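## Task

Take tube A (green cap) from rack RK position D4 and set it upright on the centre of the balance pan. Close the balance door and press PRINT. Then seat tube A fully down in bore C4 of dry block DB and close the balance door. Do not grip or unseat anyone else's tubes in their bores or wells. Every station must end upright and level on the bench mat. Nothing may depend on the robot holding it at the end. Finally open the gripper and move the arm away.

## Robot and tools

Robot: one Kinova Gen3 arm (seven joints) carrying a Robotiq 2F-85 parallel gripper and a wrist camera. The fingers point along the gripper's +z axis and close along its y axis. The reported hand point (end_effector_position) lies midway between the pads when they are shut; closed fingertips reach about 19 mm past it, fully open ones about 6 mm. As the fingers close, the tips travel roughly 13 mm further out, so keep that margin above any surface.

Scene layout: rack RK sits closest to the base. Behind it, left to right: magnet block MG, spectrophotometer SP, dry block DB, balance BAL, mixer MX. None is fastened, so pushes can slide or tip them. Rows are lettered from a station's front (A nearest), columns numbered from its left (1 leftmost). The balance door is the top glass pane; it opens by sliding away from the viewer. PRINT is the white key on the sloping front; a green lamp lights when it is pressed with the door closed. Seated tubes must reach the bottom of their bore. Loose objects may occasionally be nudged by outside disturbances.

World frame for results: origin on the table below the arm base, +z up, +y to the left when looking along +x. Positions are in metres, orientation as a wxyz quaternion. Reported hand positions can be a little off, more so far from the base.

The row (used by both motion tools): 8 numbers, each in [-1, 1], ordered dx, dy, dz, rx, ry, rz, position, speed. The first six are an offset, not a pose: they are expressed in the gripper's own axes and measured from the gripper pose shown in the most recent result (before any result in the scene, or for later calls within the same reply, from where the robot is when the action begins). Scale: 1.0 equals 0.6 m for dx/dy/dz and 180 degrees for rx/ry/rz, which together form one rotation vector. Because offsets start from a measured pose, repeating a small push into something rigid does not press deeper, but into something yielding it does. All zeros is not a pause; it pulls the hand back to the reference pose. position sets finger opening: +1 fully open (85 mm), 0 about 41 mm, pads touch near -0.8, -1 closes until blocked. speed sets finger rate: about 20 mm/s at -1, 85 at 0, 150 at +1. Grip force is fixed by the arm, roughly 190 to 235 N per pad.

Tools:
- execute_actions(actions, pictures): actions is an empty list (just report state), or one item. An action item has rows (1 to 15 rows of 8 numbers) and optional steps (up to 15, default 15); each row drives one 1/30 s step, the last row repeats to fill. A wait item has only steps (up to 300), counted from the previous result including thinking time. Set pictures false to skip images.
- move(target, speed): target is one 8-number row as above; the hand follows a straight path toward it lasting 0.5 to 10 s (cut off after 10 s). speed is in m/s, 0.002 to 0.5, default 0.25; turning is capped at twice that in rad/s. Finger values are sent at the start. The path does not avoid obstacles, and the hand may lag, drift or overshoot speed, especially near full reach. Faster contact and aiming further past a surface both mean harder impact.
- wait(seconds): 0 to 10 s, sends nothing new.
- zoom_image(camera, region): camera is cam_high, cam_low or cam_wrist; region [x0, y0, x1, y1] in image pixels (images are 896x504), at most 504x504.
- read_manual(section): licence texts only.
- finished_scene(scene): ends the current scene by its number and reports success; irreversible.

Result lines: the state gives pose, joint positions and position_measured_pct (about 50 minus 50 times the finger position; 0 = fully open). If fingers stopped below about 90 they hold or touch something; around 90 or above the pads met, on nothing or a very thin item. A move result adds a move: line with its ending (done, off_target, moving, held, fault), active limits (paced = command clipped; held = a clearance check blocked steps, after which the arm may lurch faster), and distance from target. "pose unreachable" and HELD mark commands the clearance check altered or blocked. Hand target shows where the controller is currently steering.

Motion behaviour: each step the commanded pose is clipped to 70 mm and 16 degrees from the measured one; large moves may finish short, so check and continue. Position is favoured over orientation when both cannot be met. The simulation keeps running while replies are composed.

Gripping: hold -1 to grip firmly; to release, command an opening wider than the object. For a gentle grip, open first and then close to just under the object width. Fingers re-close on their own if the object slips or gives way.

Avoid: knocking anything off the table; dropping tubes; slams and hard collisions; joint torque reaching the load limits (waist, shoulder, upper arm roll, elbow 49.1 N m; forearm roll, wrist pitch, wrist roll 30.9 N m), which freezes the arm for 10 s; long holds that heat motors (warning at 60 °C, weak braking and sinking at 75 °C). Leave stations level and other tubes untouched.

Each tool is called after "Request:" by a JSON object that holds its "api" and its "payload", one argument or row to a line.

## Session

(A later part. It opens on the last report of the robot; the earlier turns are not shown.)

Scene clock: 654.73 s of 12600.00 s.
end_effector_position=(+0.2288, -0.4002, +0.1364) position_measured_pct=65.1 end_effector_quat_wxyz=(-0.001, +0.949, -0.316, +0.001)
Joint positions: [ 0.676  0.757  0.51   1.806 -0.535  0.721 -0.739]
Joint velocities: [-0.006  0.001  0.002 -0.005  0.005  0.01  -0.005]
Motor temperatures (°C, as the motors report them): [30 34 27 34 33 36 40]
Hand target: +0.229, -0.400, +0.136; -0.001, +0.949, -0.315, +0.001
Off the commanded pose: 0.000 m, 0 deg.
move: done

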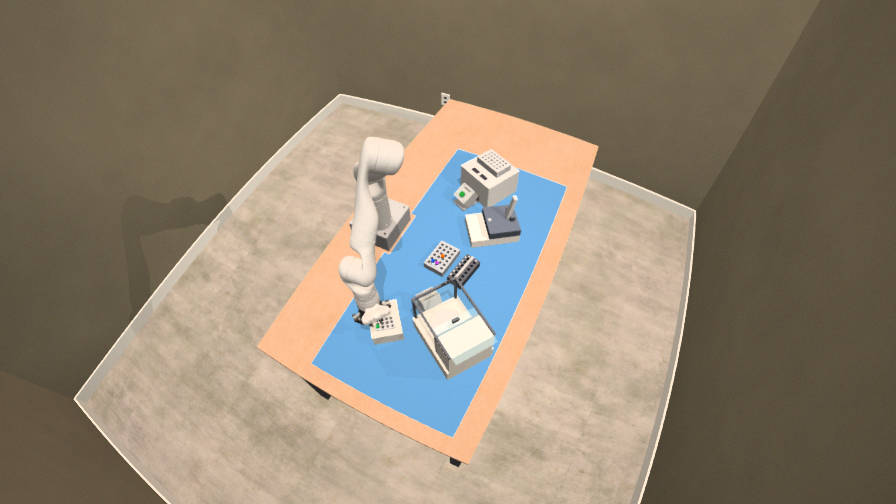

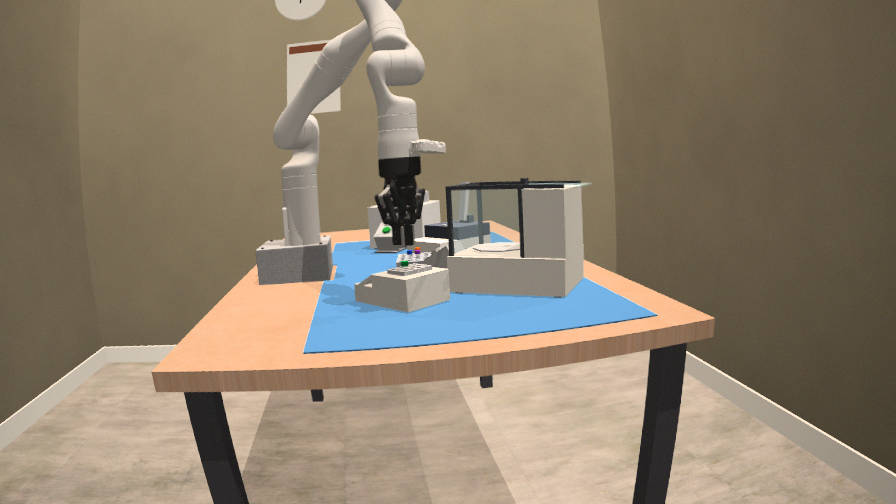

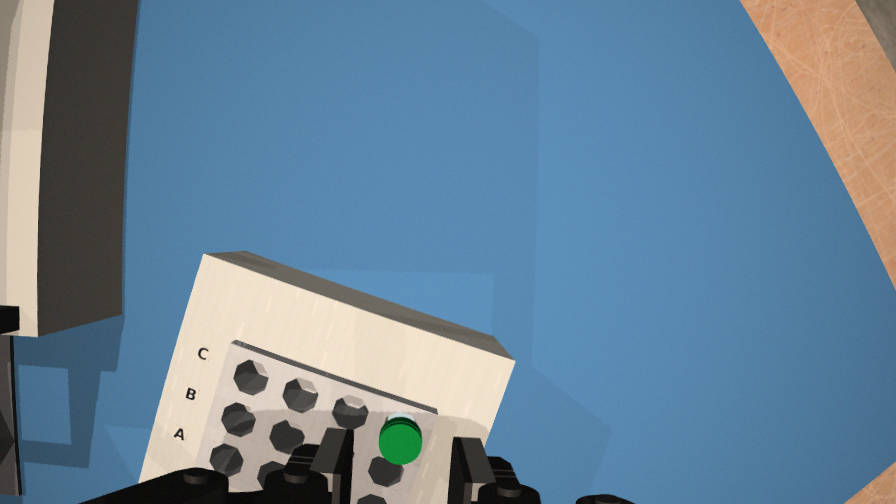

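Request:
{"api": "move", "payload": {
  "target": [0.008,0,0.025,0,0,0,-1,0.5],
  "speed": 0.03
}}

Request:
{"api": "move", "payload": {
  "target": [0,0,0.03,0,0,0,-1,0],
  "speed": 0.01
}}

Scene clock: 659.53 s of 12600.00 s.
end_effector_position=(+0.2328, -0.4031, +0.1216) position_measured_pct=91.7 end_effector_quat_wxyz=(-0.001, +0.949, -0.315, +0.001)
Joint positions: [ 0.686  0.79   0.492  1.797 -0.552  0.696 -0.731]
Joint velocities: [ 0.002  0.004 -0.002  0.    -0.002 -0.001  0.   ]
Motor temperatures (°C, as the motors report them): [30 34 27 34 33 36 40]
Hand target: +0.233, -0.403, +0.121; -0.001, +0.949, -0.316, +0.001
Off the commanded pose: 0.000 m, 0 deg.
move: done

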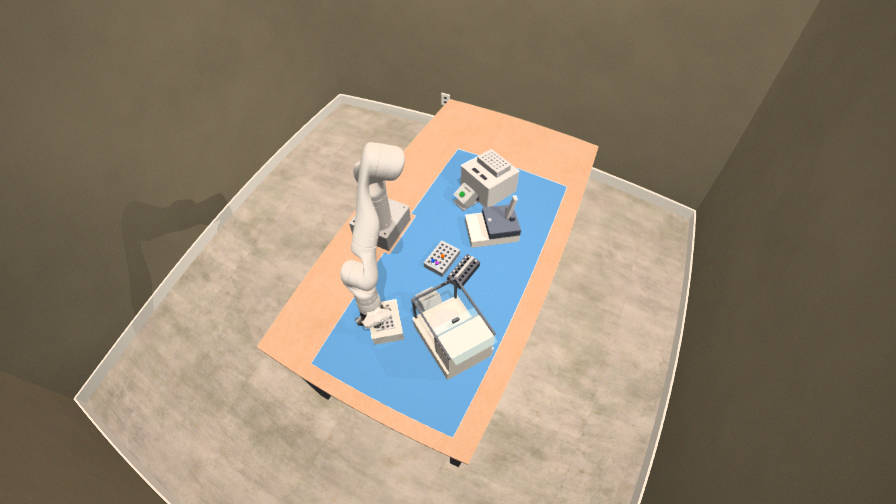

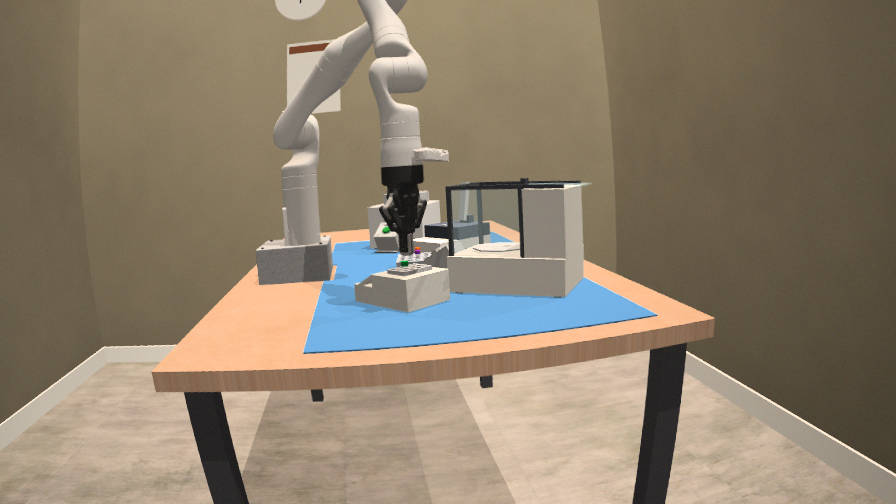

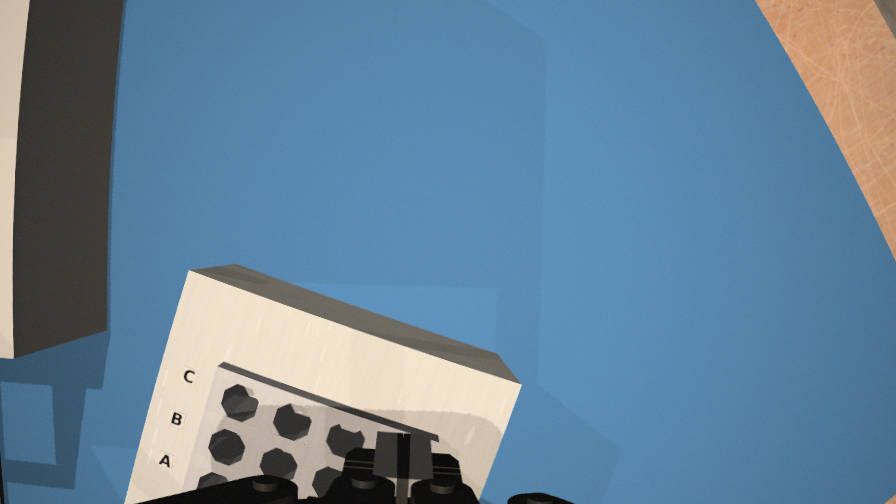

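Scene clock: 661.57 s of 12600.00 s.
end_effector_position=(+0.2340, -0.4051, +0.1089) position_measured_pct=91.7 end_effector_quat_wxyz=(+0.001, +0.949, -0.316, +0.005)
Joint positions: [ 0.701  0.812  0.47   1.802 -0.573  0.659 -0.714]
Joint velocities: [ 0.001 -0.     0.001 -0.001 -0.002 -0.002  0.001]
Motor temperatures (°C, as the motors report them): [30 34 27 34 33 36 40]
Hand target: +0.233, -0.403, +0.104; -0.001, +0.949, -0.315, +0.001
Off the commanded pose: 0.006 m, 0 deg.
move: off_target

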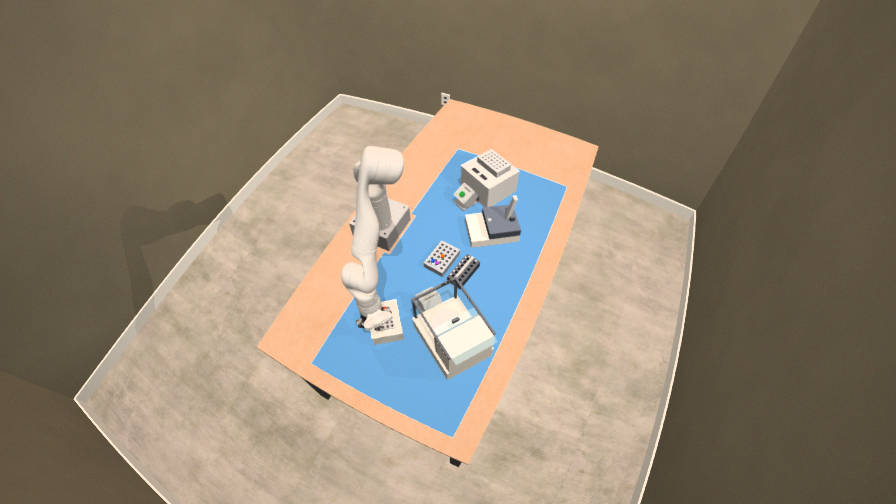

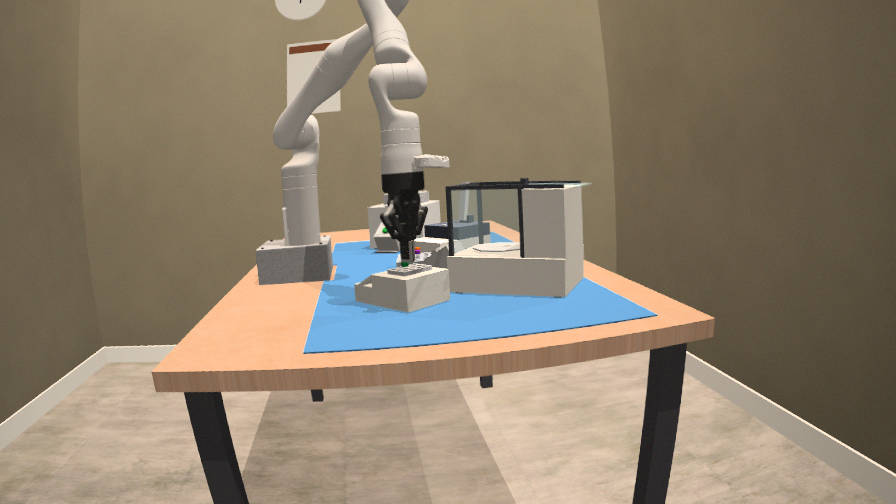

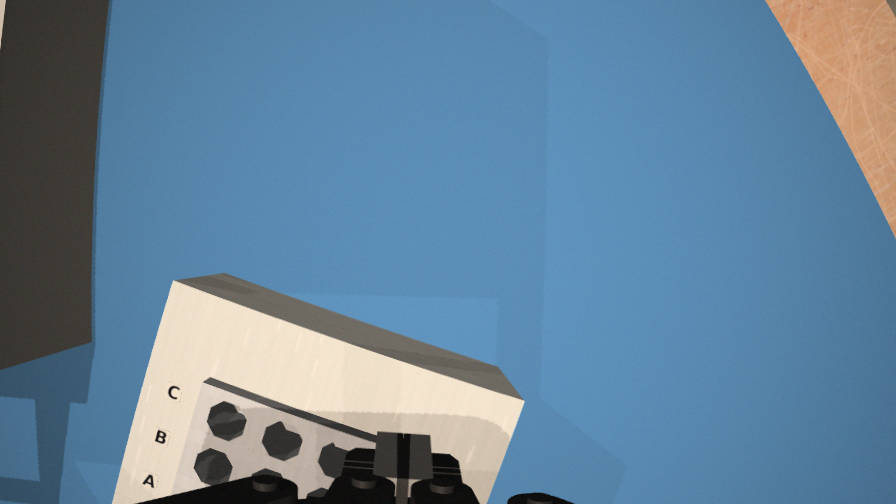

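Request:
{"api": "move", "payload": {
  "target": [0,0,-0.3,0,0,-0.5,-0.4,0],
  "speed": 0.15
}}

Scene clock: 671.50 s of 12600.00 s.
end_effector_position=(+0.2322, -0.4036, +0.2885) position_measured_pct=69.8 end_effector_quat_wxyz=(+0.004, +0.894, +0.448, +0.003)
Joint positions: [ 0.871  0.467  0.196  1.615 -0.104  1.063  0.447]
Joint velocities: [ 0.003 -0.002  0.    -0.003 -0.001  0.003  0.007]
Motor temperatures (°C, as the motors report them): [30 34 27 34 33 36 40]
Hand target: +0.232, -0.404, +0.289; +0.004, +0.894, +0.448, +0.003
Off the commanded pose: 0.001 m, 0 deg.
move: done

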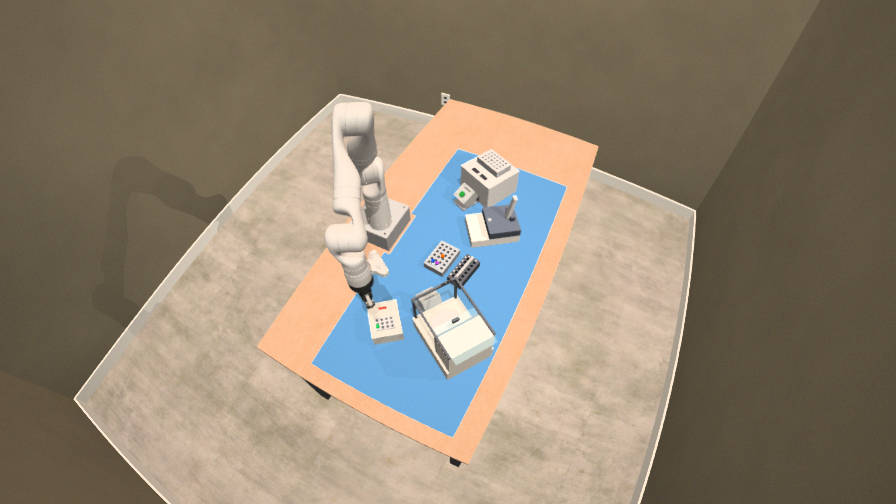

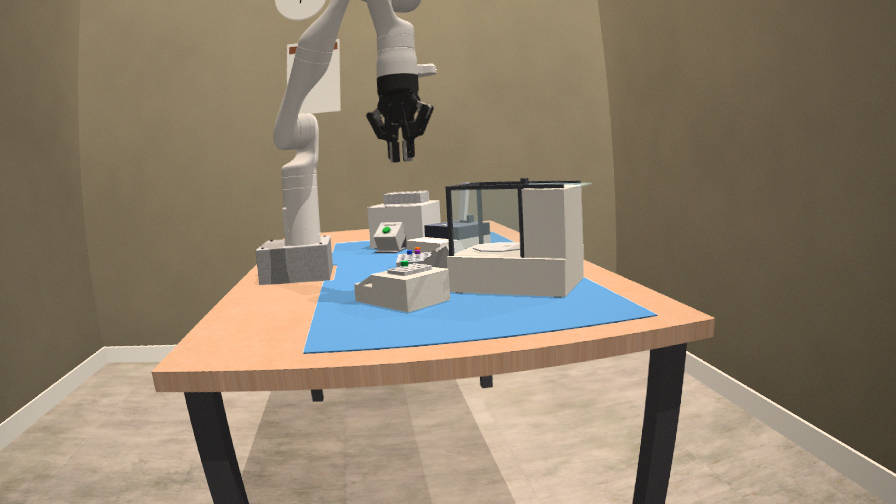

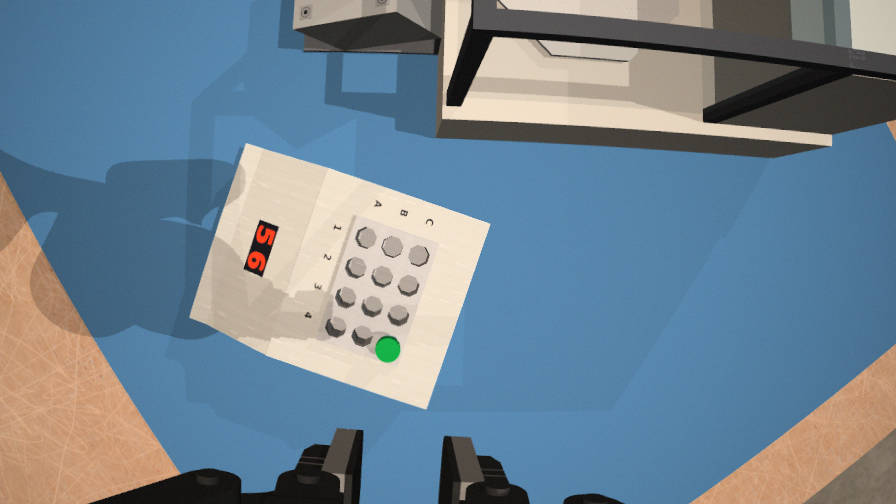

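Request:
{"api": "move", "payload": {
  "target": [0.368,0.245,0,0,0,0,-0.4,0],
  "speed": 0.2
}}

Scene clock: 676.97 s of 12600.00 s.
end_effector_position=(+0.4813, -0.3144, +0.2907) position_measured_pct=69.8 end_effector_quat_wxyz=(+0.005, +0.894, +0.448, +0.002)
Joint positions: [ 0.466  0.708  0.151  1.173 -0.101  1.261 -0.039]
Joint velocities: [-0.003  0.009 -0.002 -0.006  0.     0.004 -0.002]
Motor temperatures (°C, as the motors report them): [30 34 27 34 33 36 40]
Hand target: +0.481, -0.314, +0.290; +0.004, +0.894, +0.448, +0.002
Off the commanded pose: 0.001 m, 0 deg.
move: done

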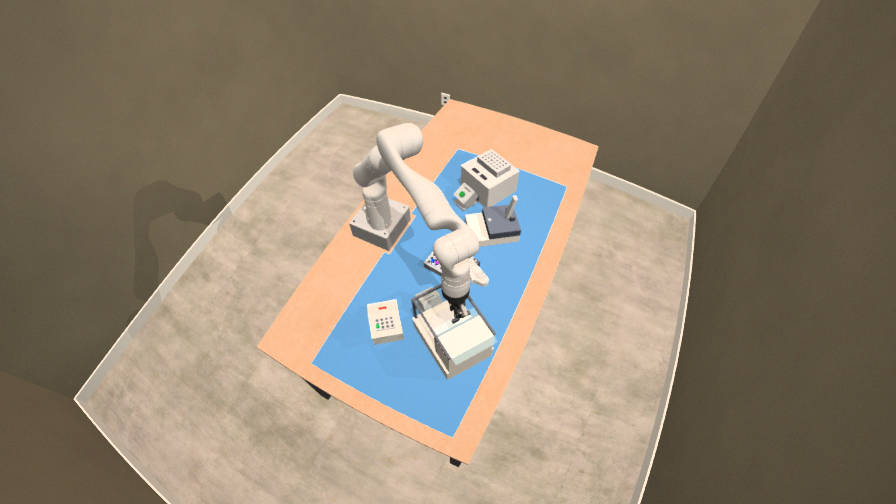

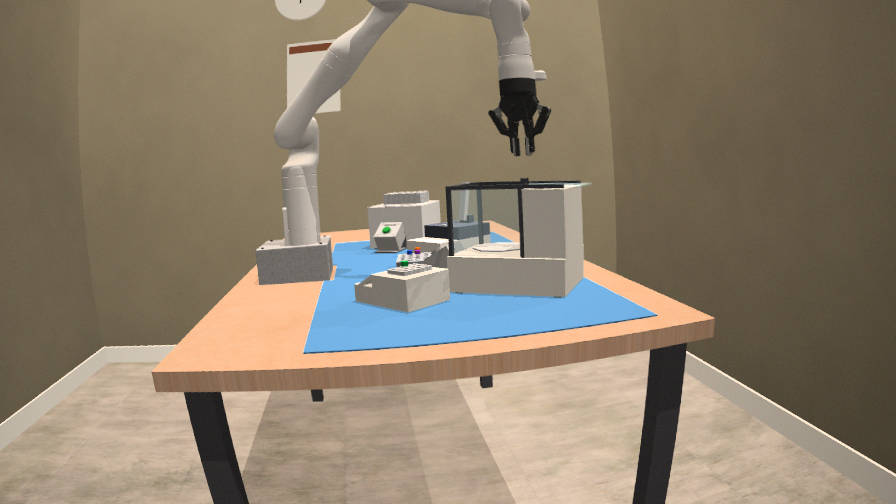

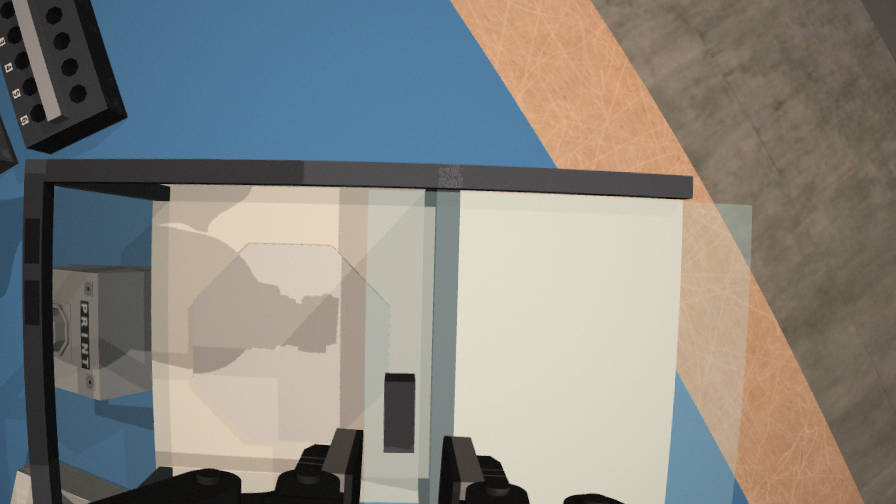

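Handle centred. Descend.

Request:
{"api": "move", "payload": {
  "target": [0,0,0.088,0,0,0,-0.4,0],
  "speed": 0.05
}}

Request:
{"api": "move", "payload": {
  "target": [0,0,0,0,0,0,-0.68,0],
  "speed": 0.05
}}

Request:
{"api": "move", "payload": {
  "target": [0,-0.203,0,0,0,0,-0.68,0],
  "speed": 0.05
}}

Scene clock: 681.93 s of 12600.00 s.
end_effector_position=(+0.4818, -0.3149, +0.2380) position_measured_pct=69.8 end_effector_quat_wxyz=(+0.005, +0.894, +0.448, +0.002)
Joint positions: [ 0.468  0.757  0.143  1.256 -0.107  1.128 -0.033]
Joint velocities: [ 0.     0.002 -0.002  0.002 -0.    -0.002 -0.   ]
Motor temperatures (°C, as the motors report them): [30 35 27 34 33 36 40]
Hand target: +0.482, -0.315, +0.238; +0.005, +0.894, +0.448, +0.002
Off the commanded pose: 0.000 m, 0 deg.
move: done

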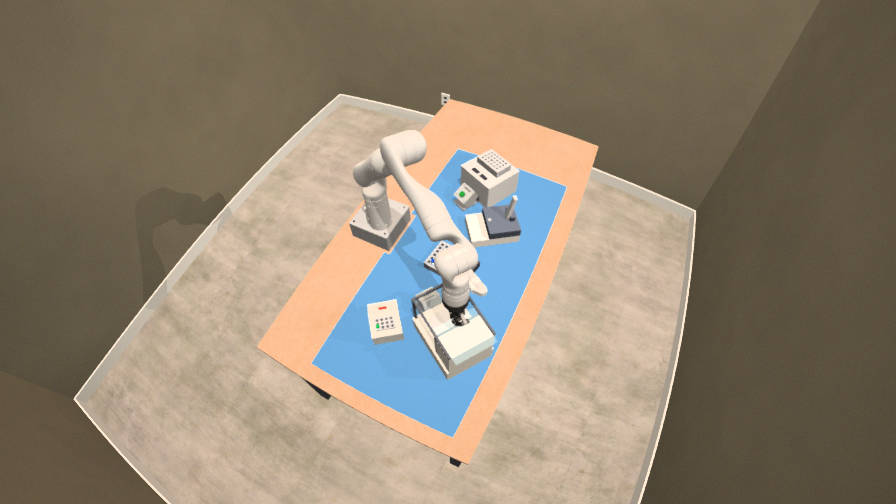

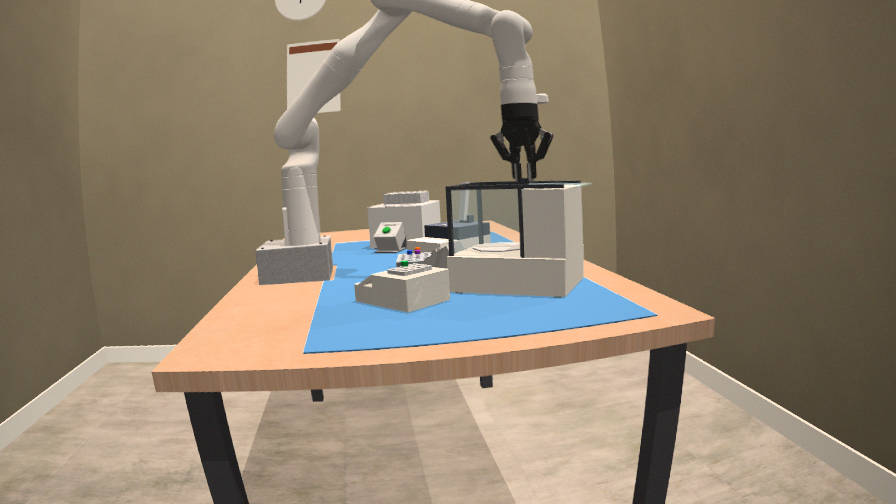

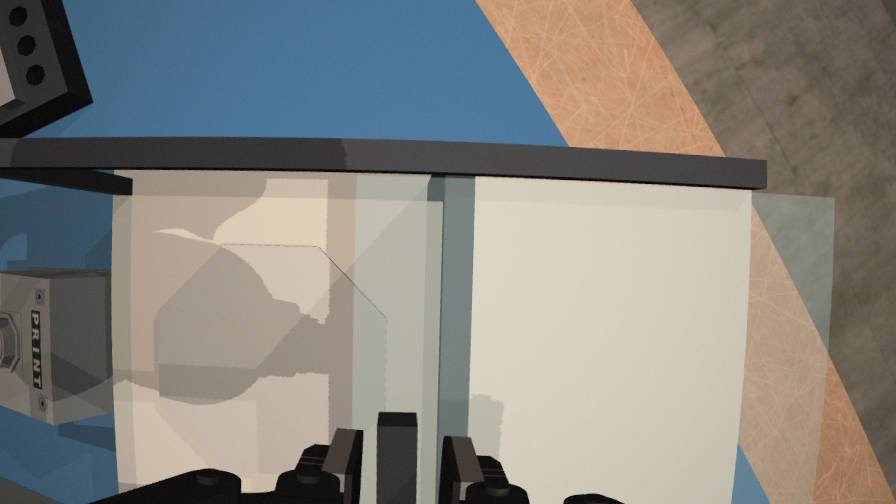

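Scene clock: 682.43 s of 12600.00 s.
end_effector_position=(+0.4818, -0.3146, +0.2381) position_measured_pct=81.3 end_effector_quat_wxyz=(+0.005, +0.894, +0.449, +0.002)
Joint positions: [ 0.467  0.757  0.142  1.256 -0.106  1.129 -0.031]
Joint velocities: [-0.    -0.     0.002 -0.002 -0.001 -0.001  0.   ]
Motor temperatures (°C, as the motors report them): [30 35 27 34 33 36 40]
Hand target: +0.482, -0.315, +0.238; +0.005, +0.894, +0.448, +0.002
Off the commanded pose: 0.000 m, 0 deg.
move: done

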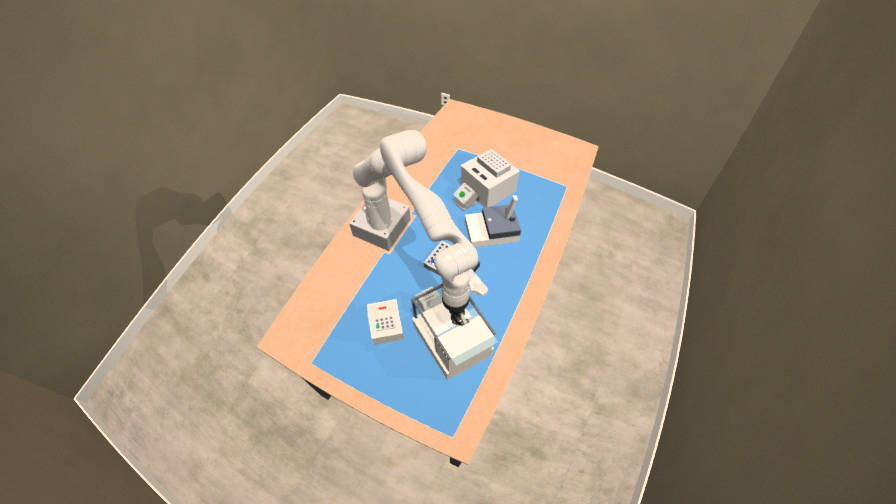

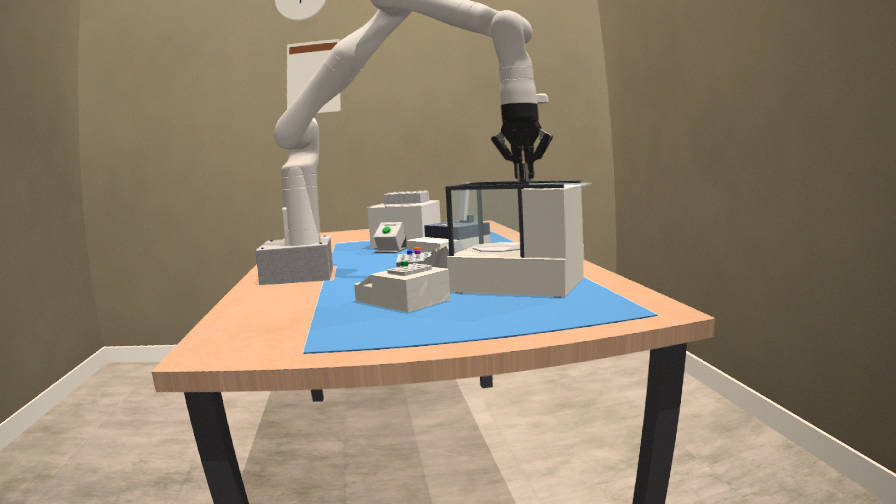

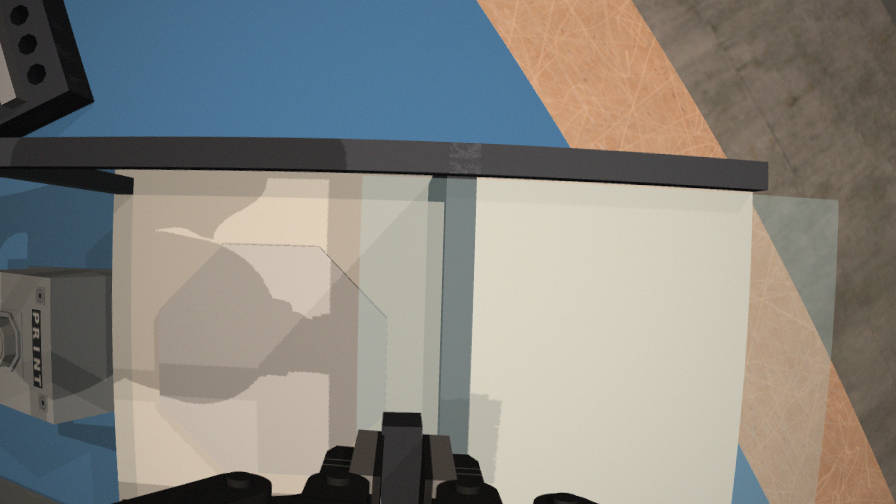

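Scene clock: 685.13 s of 12600.00 s.
end_effector_position=(+0.3838, -0.2475, +0.2375) position_measured_pct=81.3 end_effector_quat_wxyz=(+0.009, +0.894, +0.448, +0.001)
Joint positions: [ 0.423  0.51   0.141  1.731 -0.078  0.892 -0.055]
Joint velocities: [-0.003 -0.004 -0.009  0.007  0.001 -0.007 -0.004]
Motor temperatures (°C, as the motors report them): [30 35 27 34 33 36 40]
Hand target: +0.384, -0.242, +0.236; +0.005, +0.894, +0.449, +0.002
Off the commanded pose: 0.006 m, 1 deg.
move: off_target

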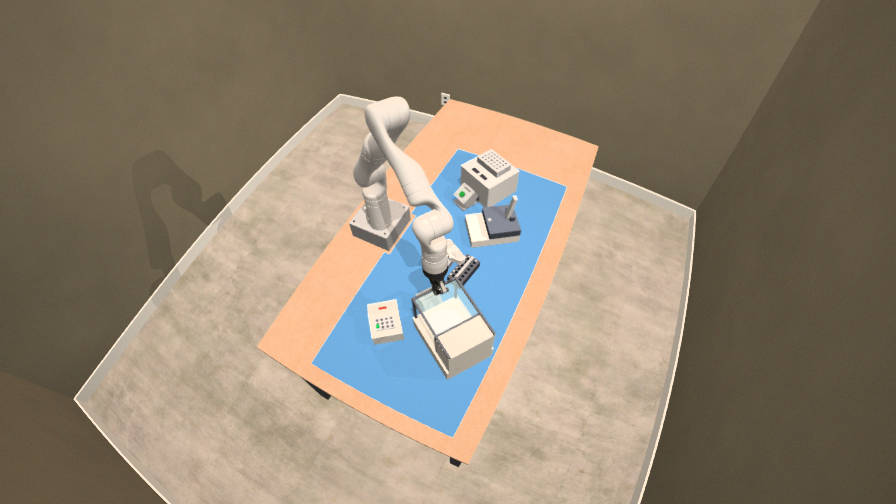

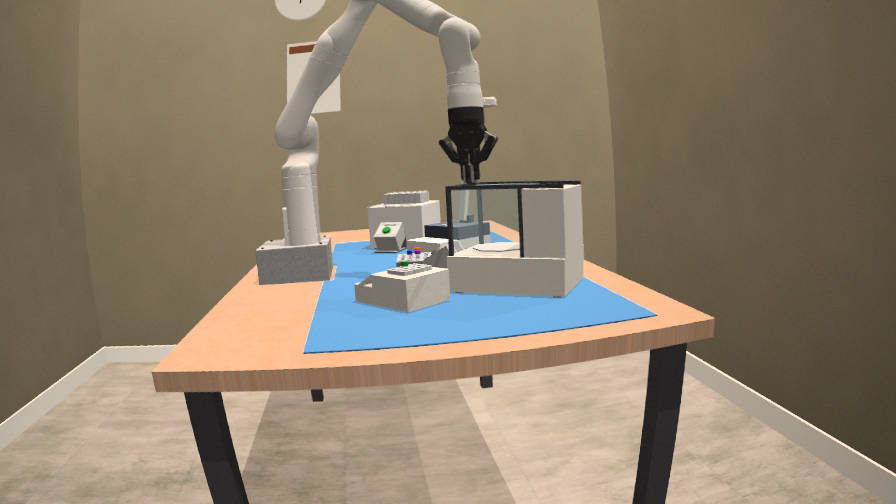

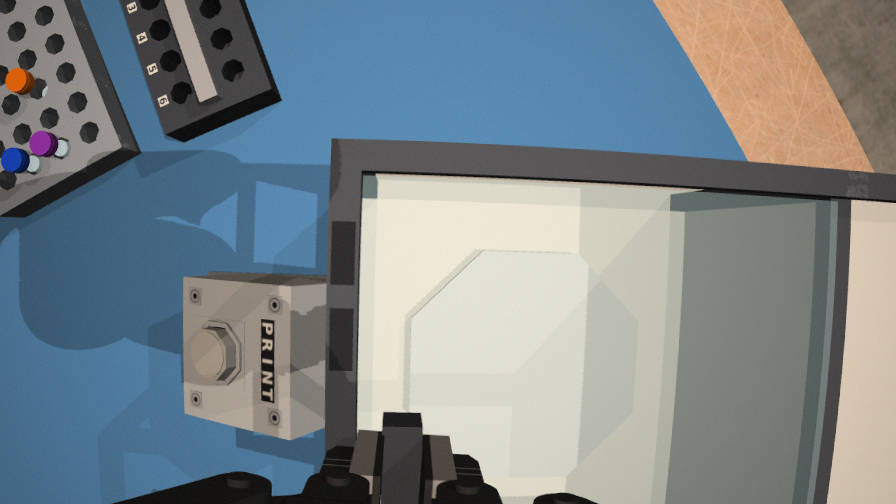

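Request:
{"api": "move", "payload": {
  "target": [0,0.002,0,0,0,0,-0.55,0],
  "speed": 0.03
}}

Request:
{"api": "move", "payload": {
  "target": [0,0,-0.15,0,0,0,-0.55,0],
  "speed": 0.08
}}

Scene clock: 688.43 s of 12600.00 s.
end_effector_position=(+0.3847, -0.2482, +0.2375) position_measured_pct=77.8 end_effector_quat_wxyz=(+0.009, +0.894, +0.448, +0.001)
Joint positions: [ 0.424  0.512  0.141  1.727 -0.078  0.894 -0.054]
Joint velocities: [ 0.     0.001 -0.     0.002 -0.001 -0.001 -0.001]
Motor temperatures (°C, as the motors report them): [30 35 27 34 33 36 40]
Hand target: +0.385, -0.248, +0.238; +0.009, +0.894, +0.448, +0.001
Off the commanded pose: 0.000 m, 0 deg.
move: done

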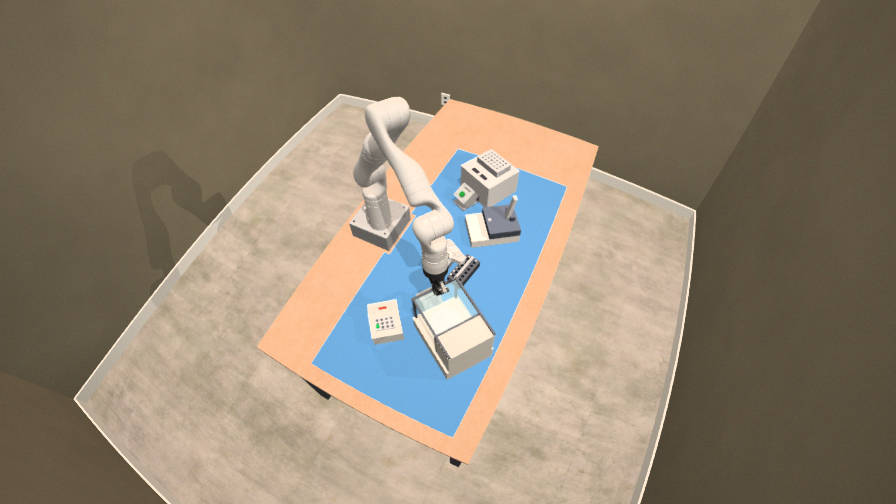

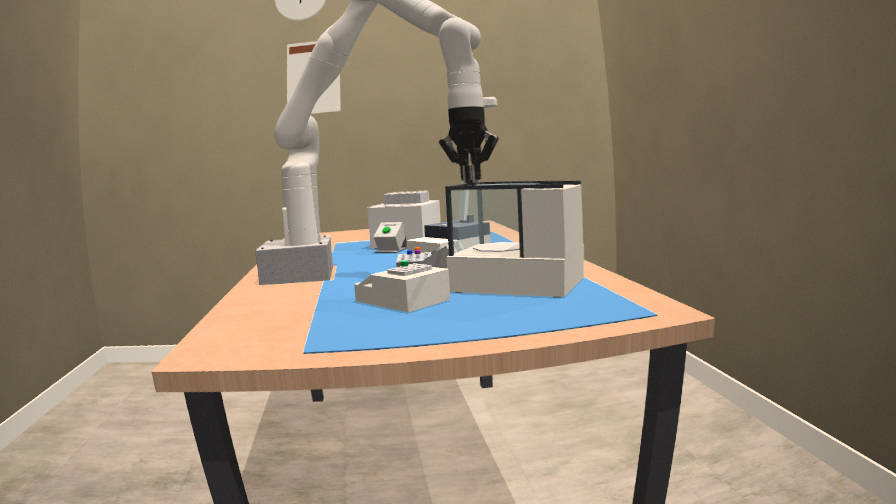

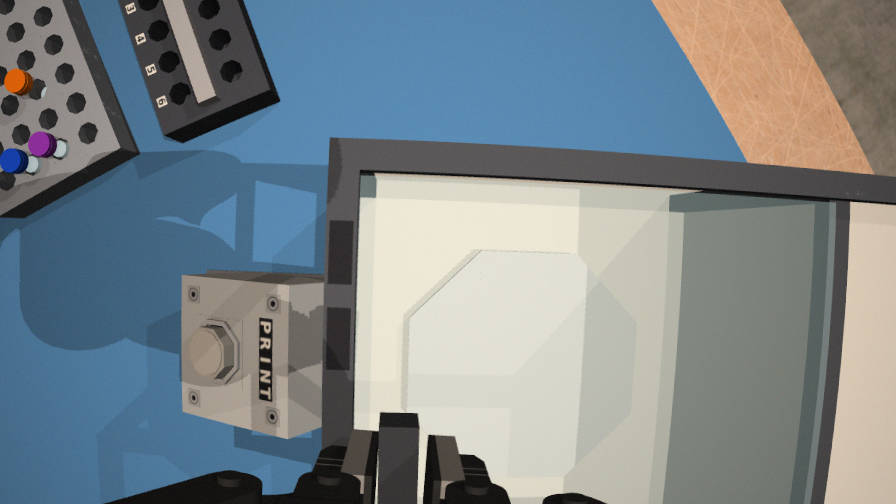

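Scene clock: 689.93 s of 12600.00 s.
end_effector_position=(+0.3836, -0.2467, +0.3273) position_measured_pct=77.8 end_effector_quat_wxyz=(+0.009, +0.894, +0.448, +0.002)
Joint positions: [ 0.409  0.399  0.157  1.583 -0.058  1.15  -0.072]
Joint velocities: [-0.    -0.002  0.001  0.    -0.001  0.003 -0.   ]
Motor temperatures (°C, as the motors report them): [30 35 27 34 33 36 40]
Hand target: +0.384, -0.247, +0.327; +0.009, +0.894, +0.448, +0.002
Off the commanded pose: 0.000 m, 0 deg.
move: done

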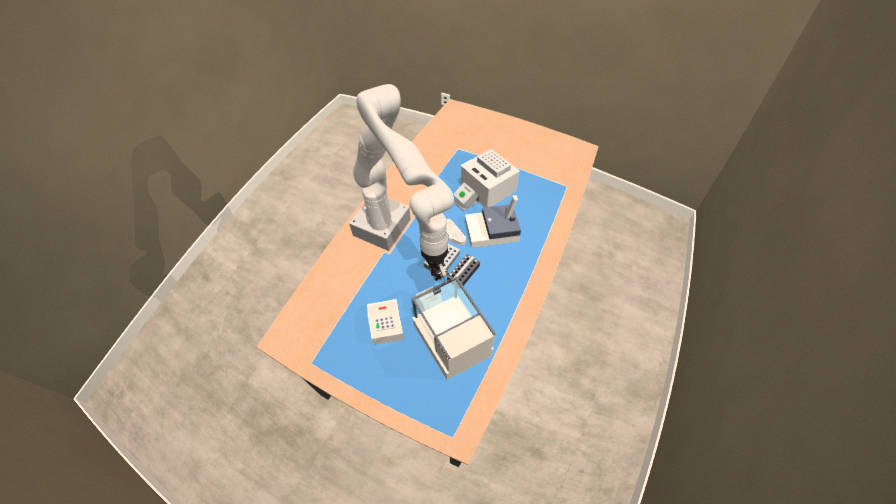

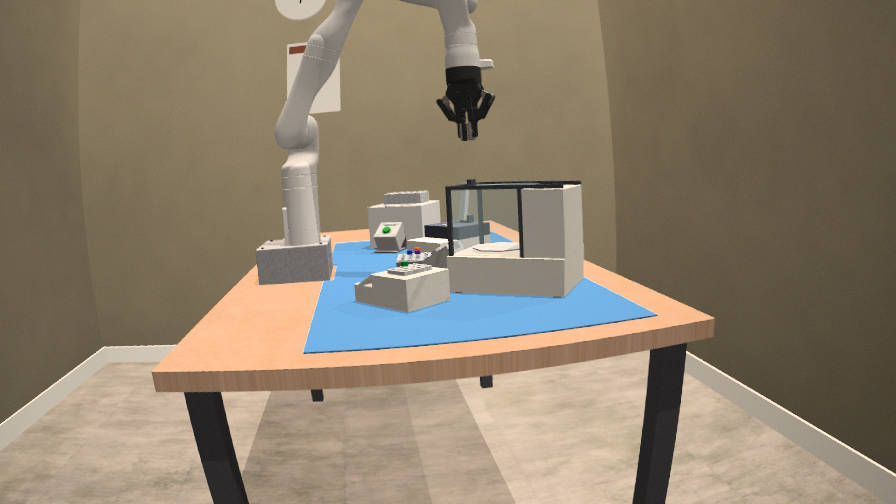

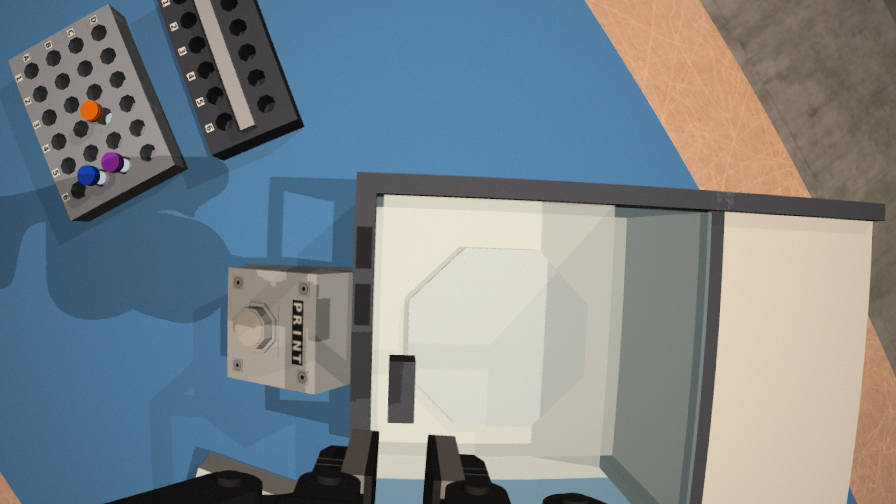

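Request:
{"api": "finished_scene", "payload": {
  "scene": 2
}}

The scene is finished: the task was done.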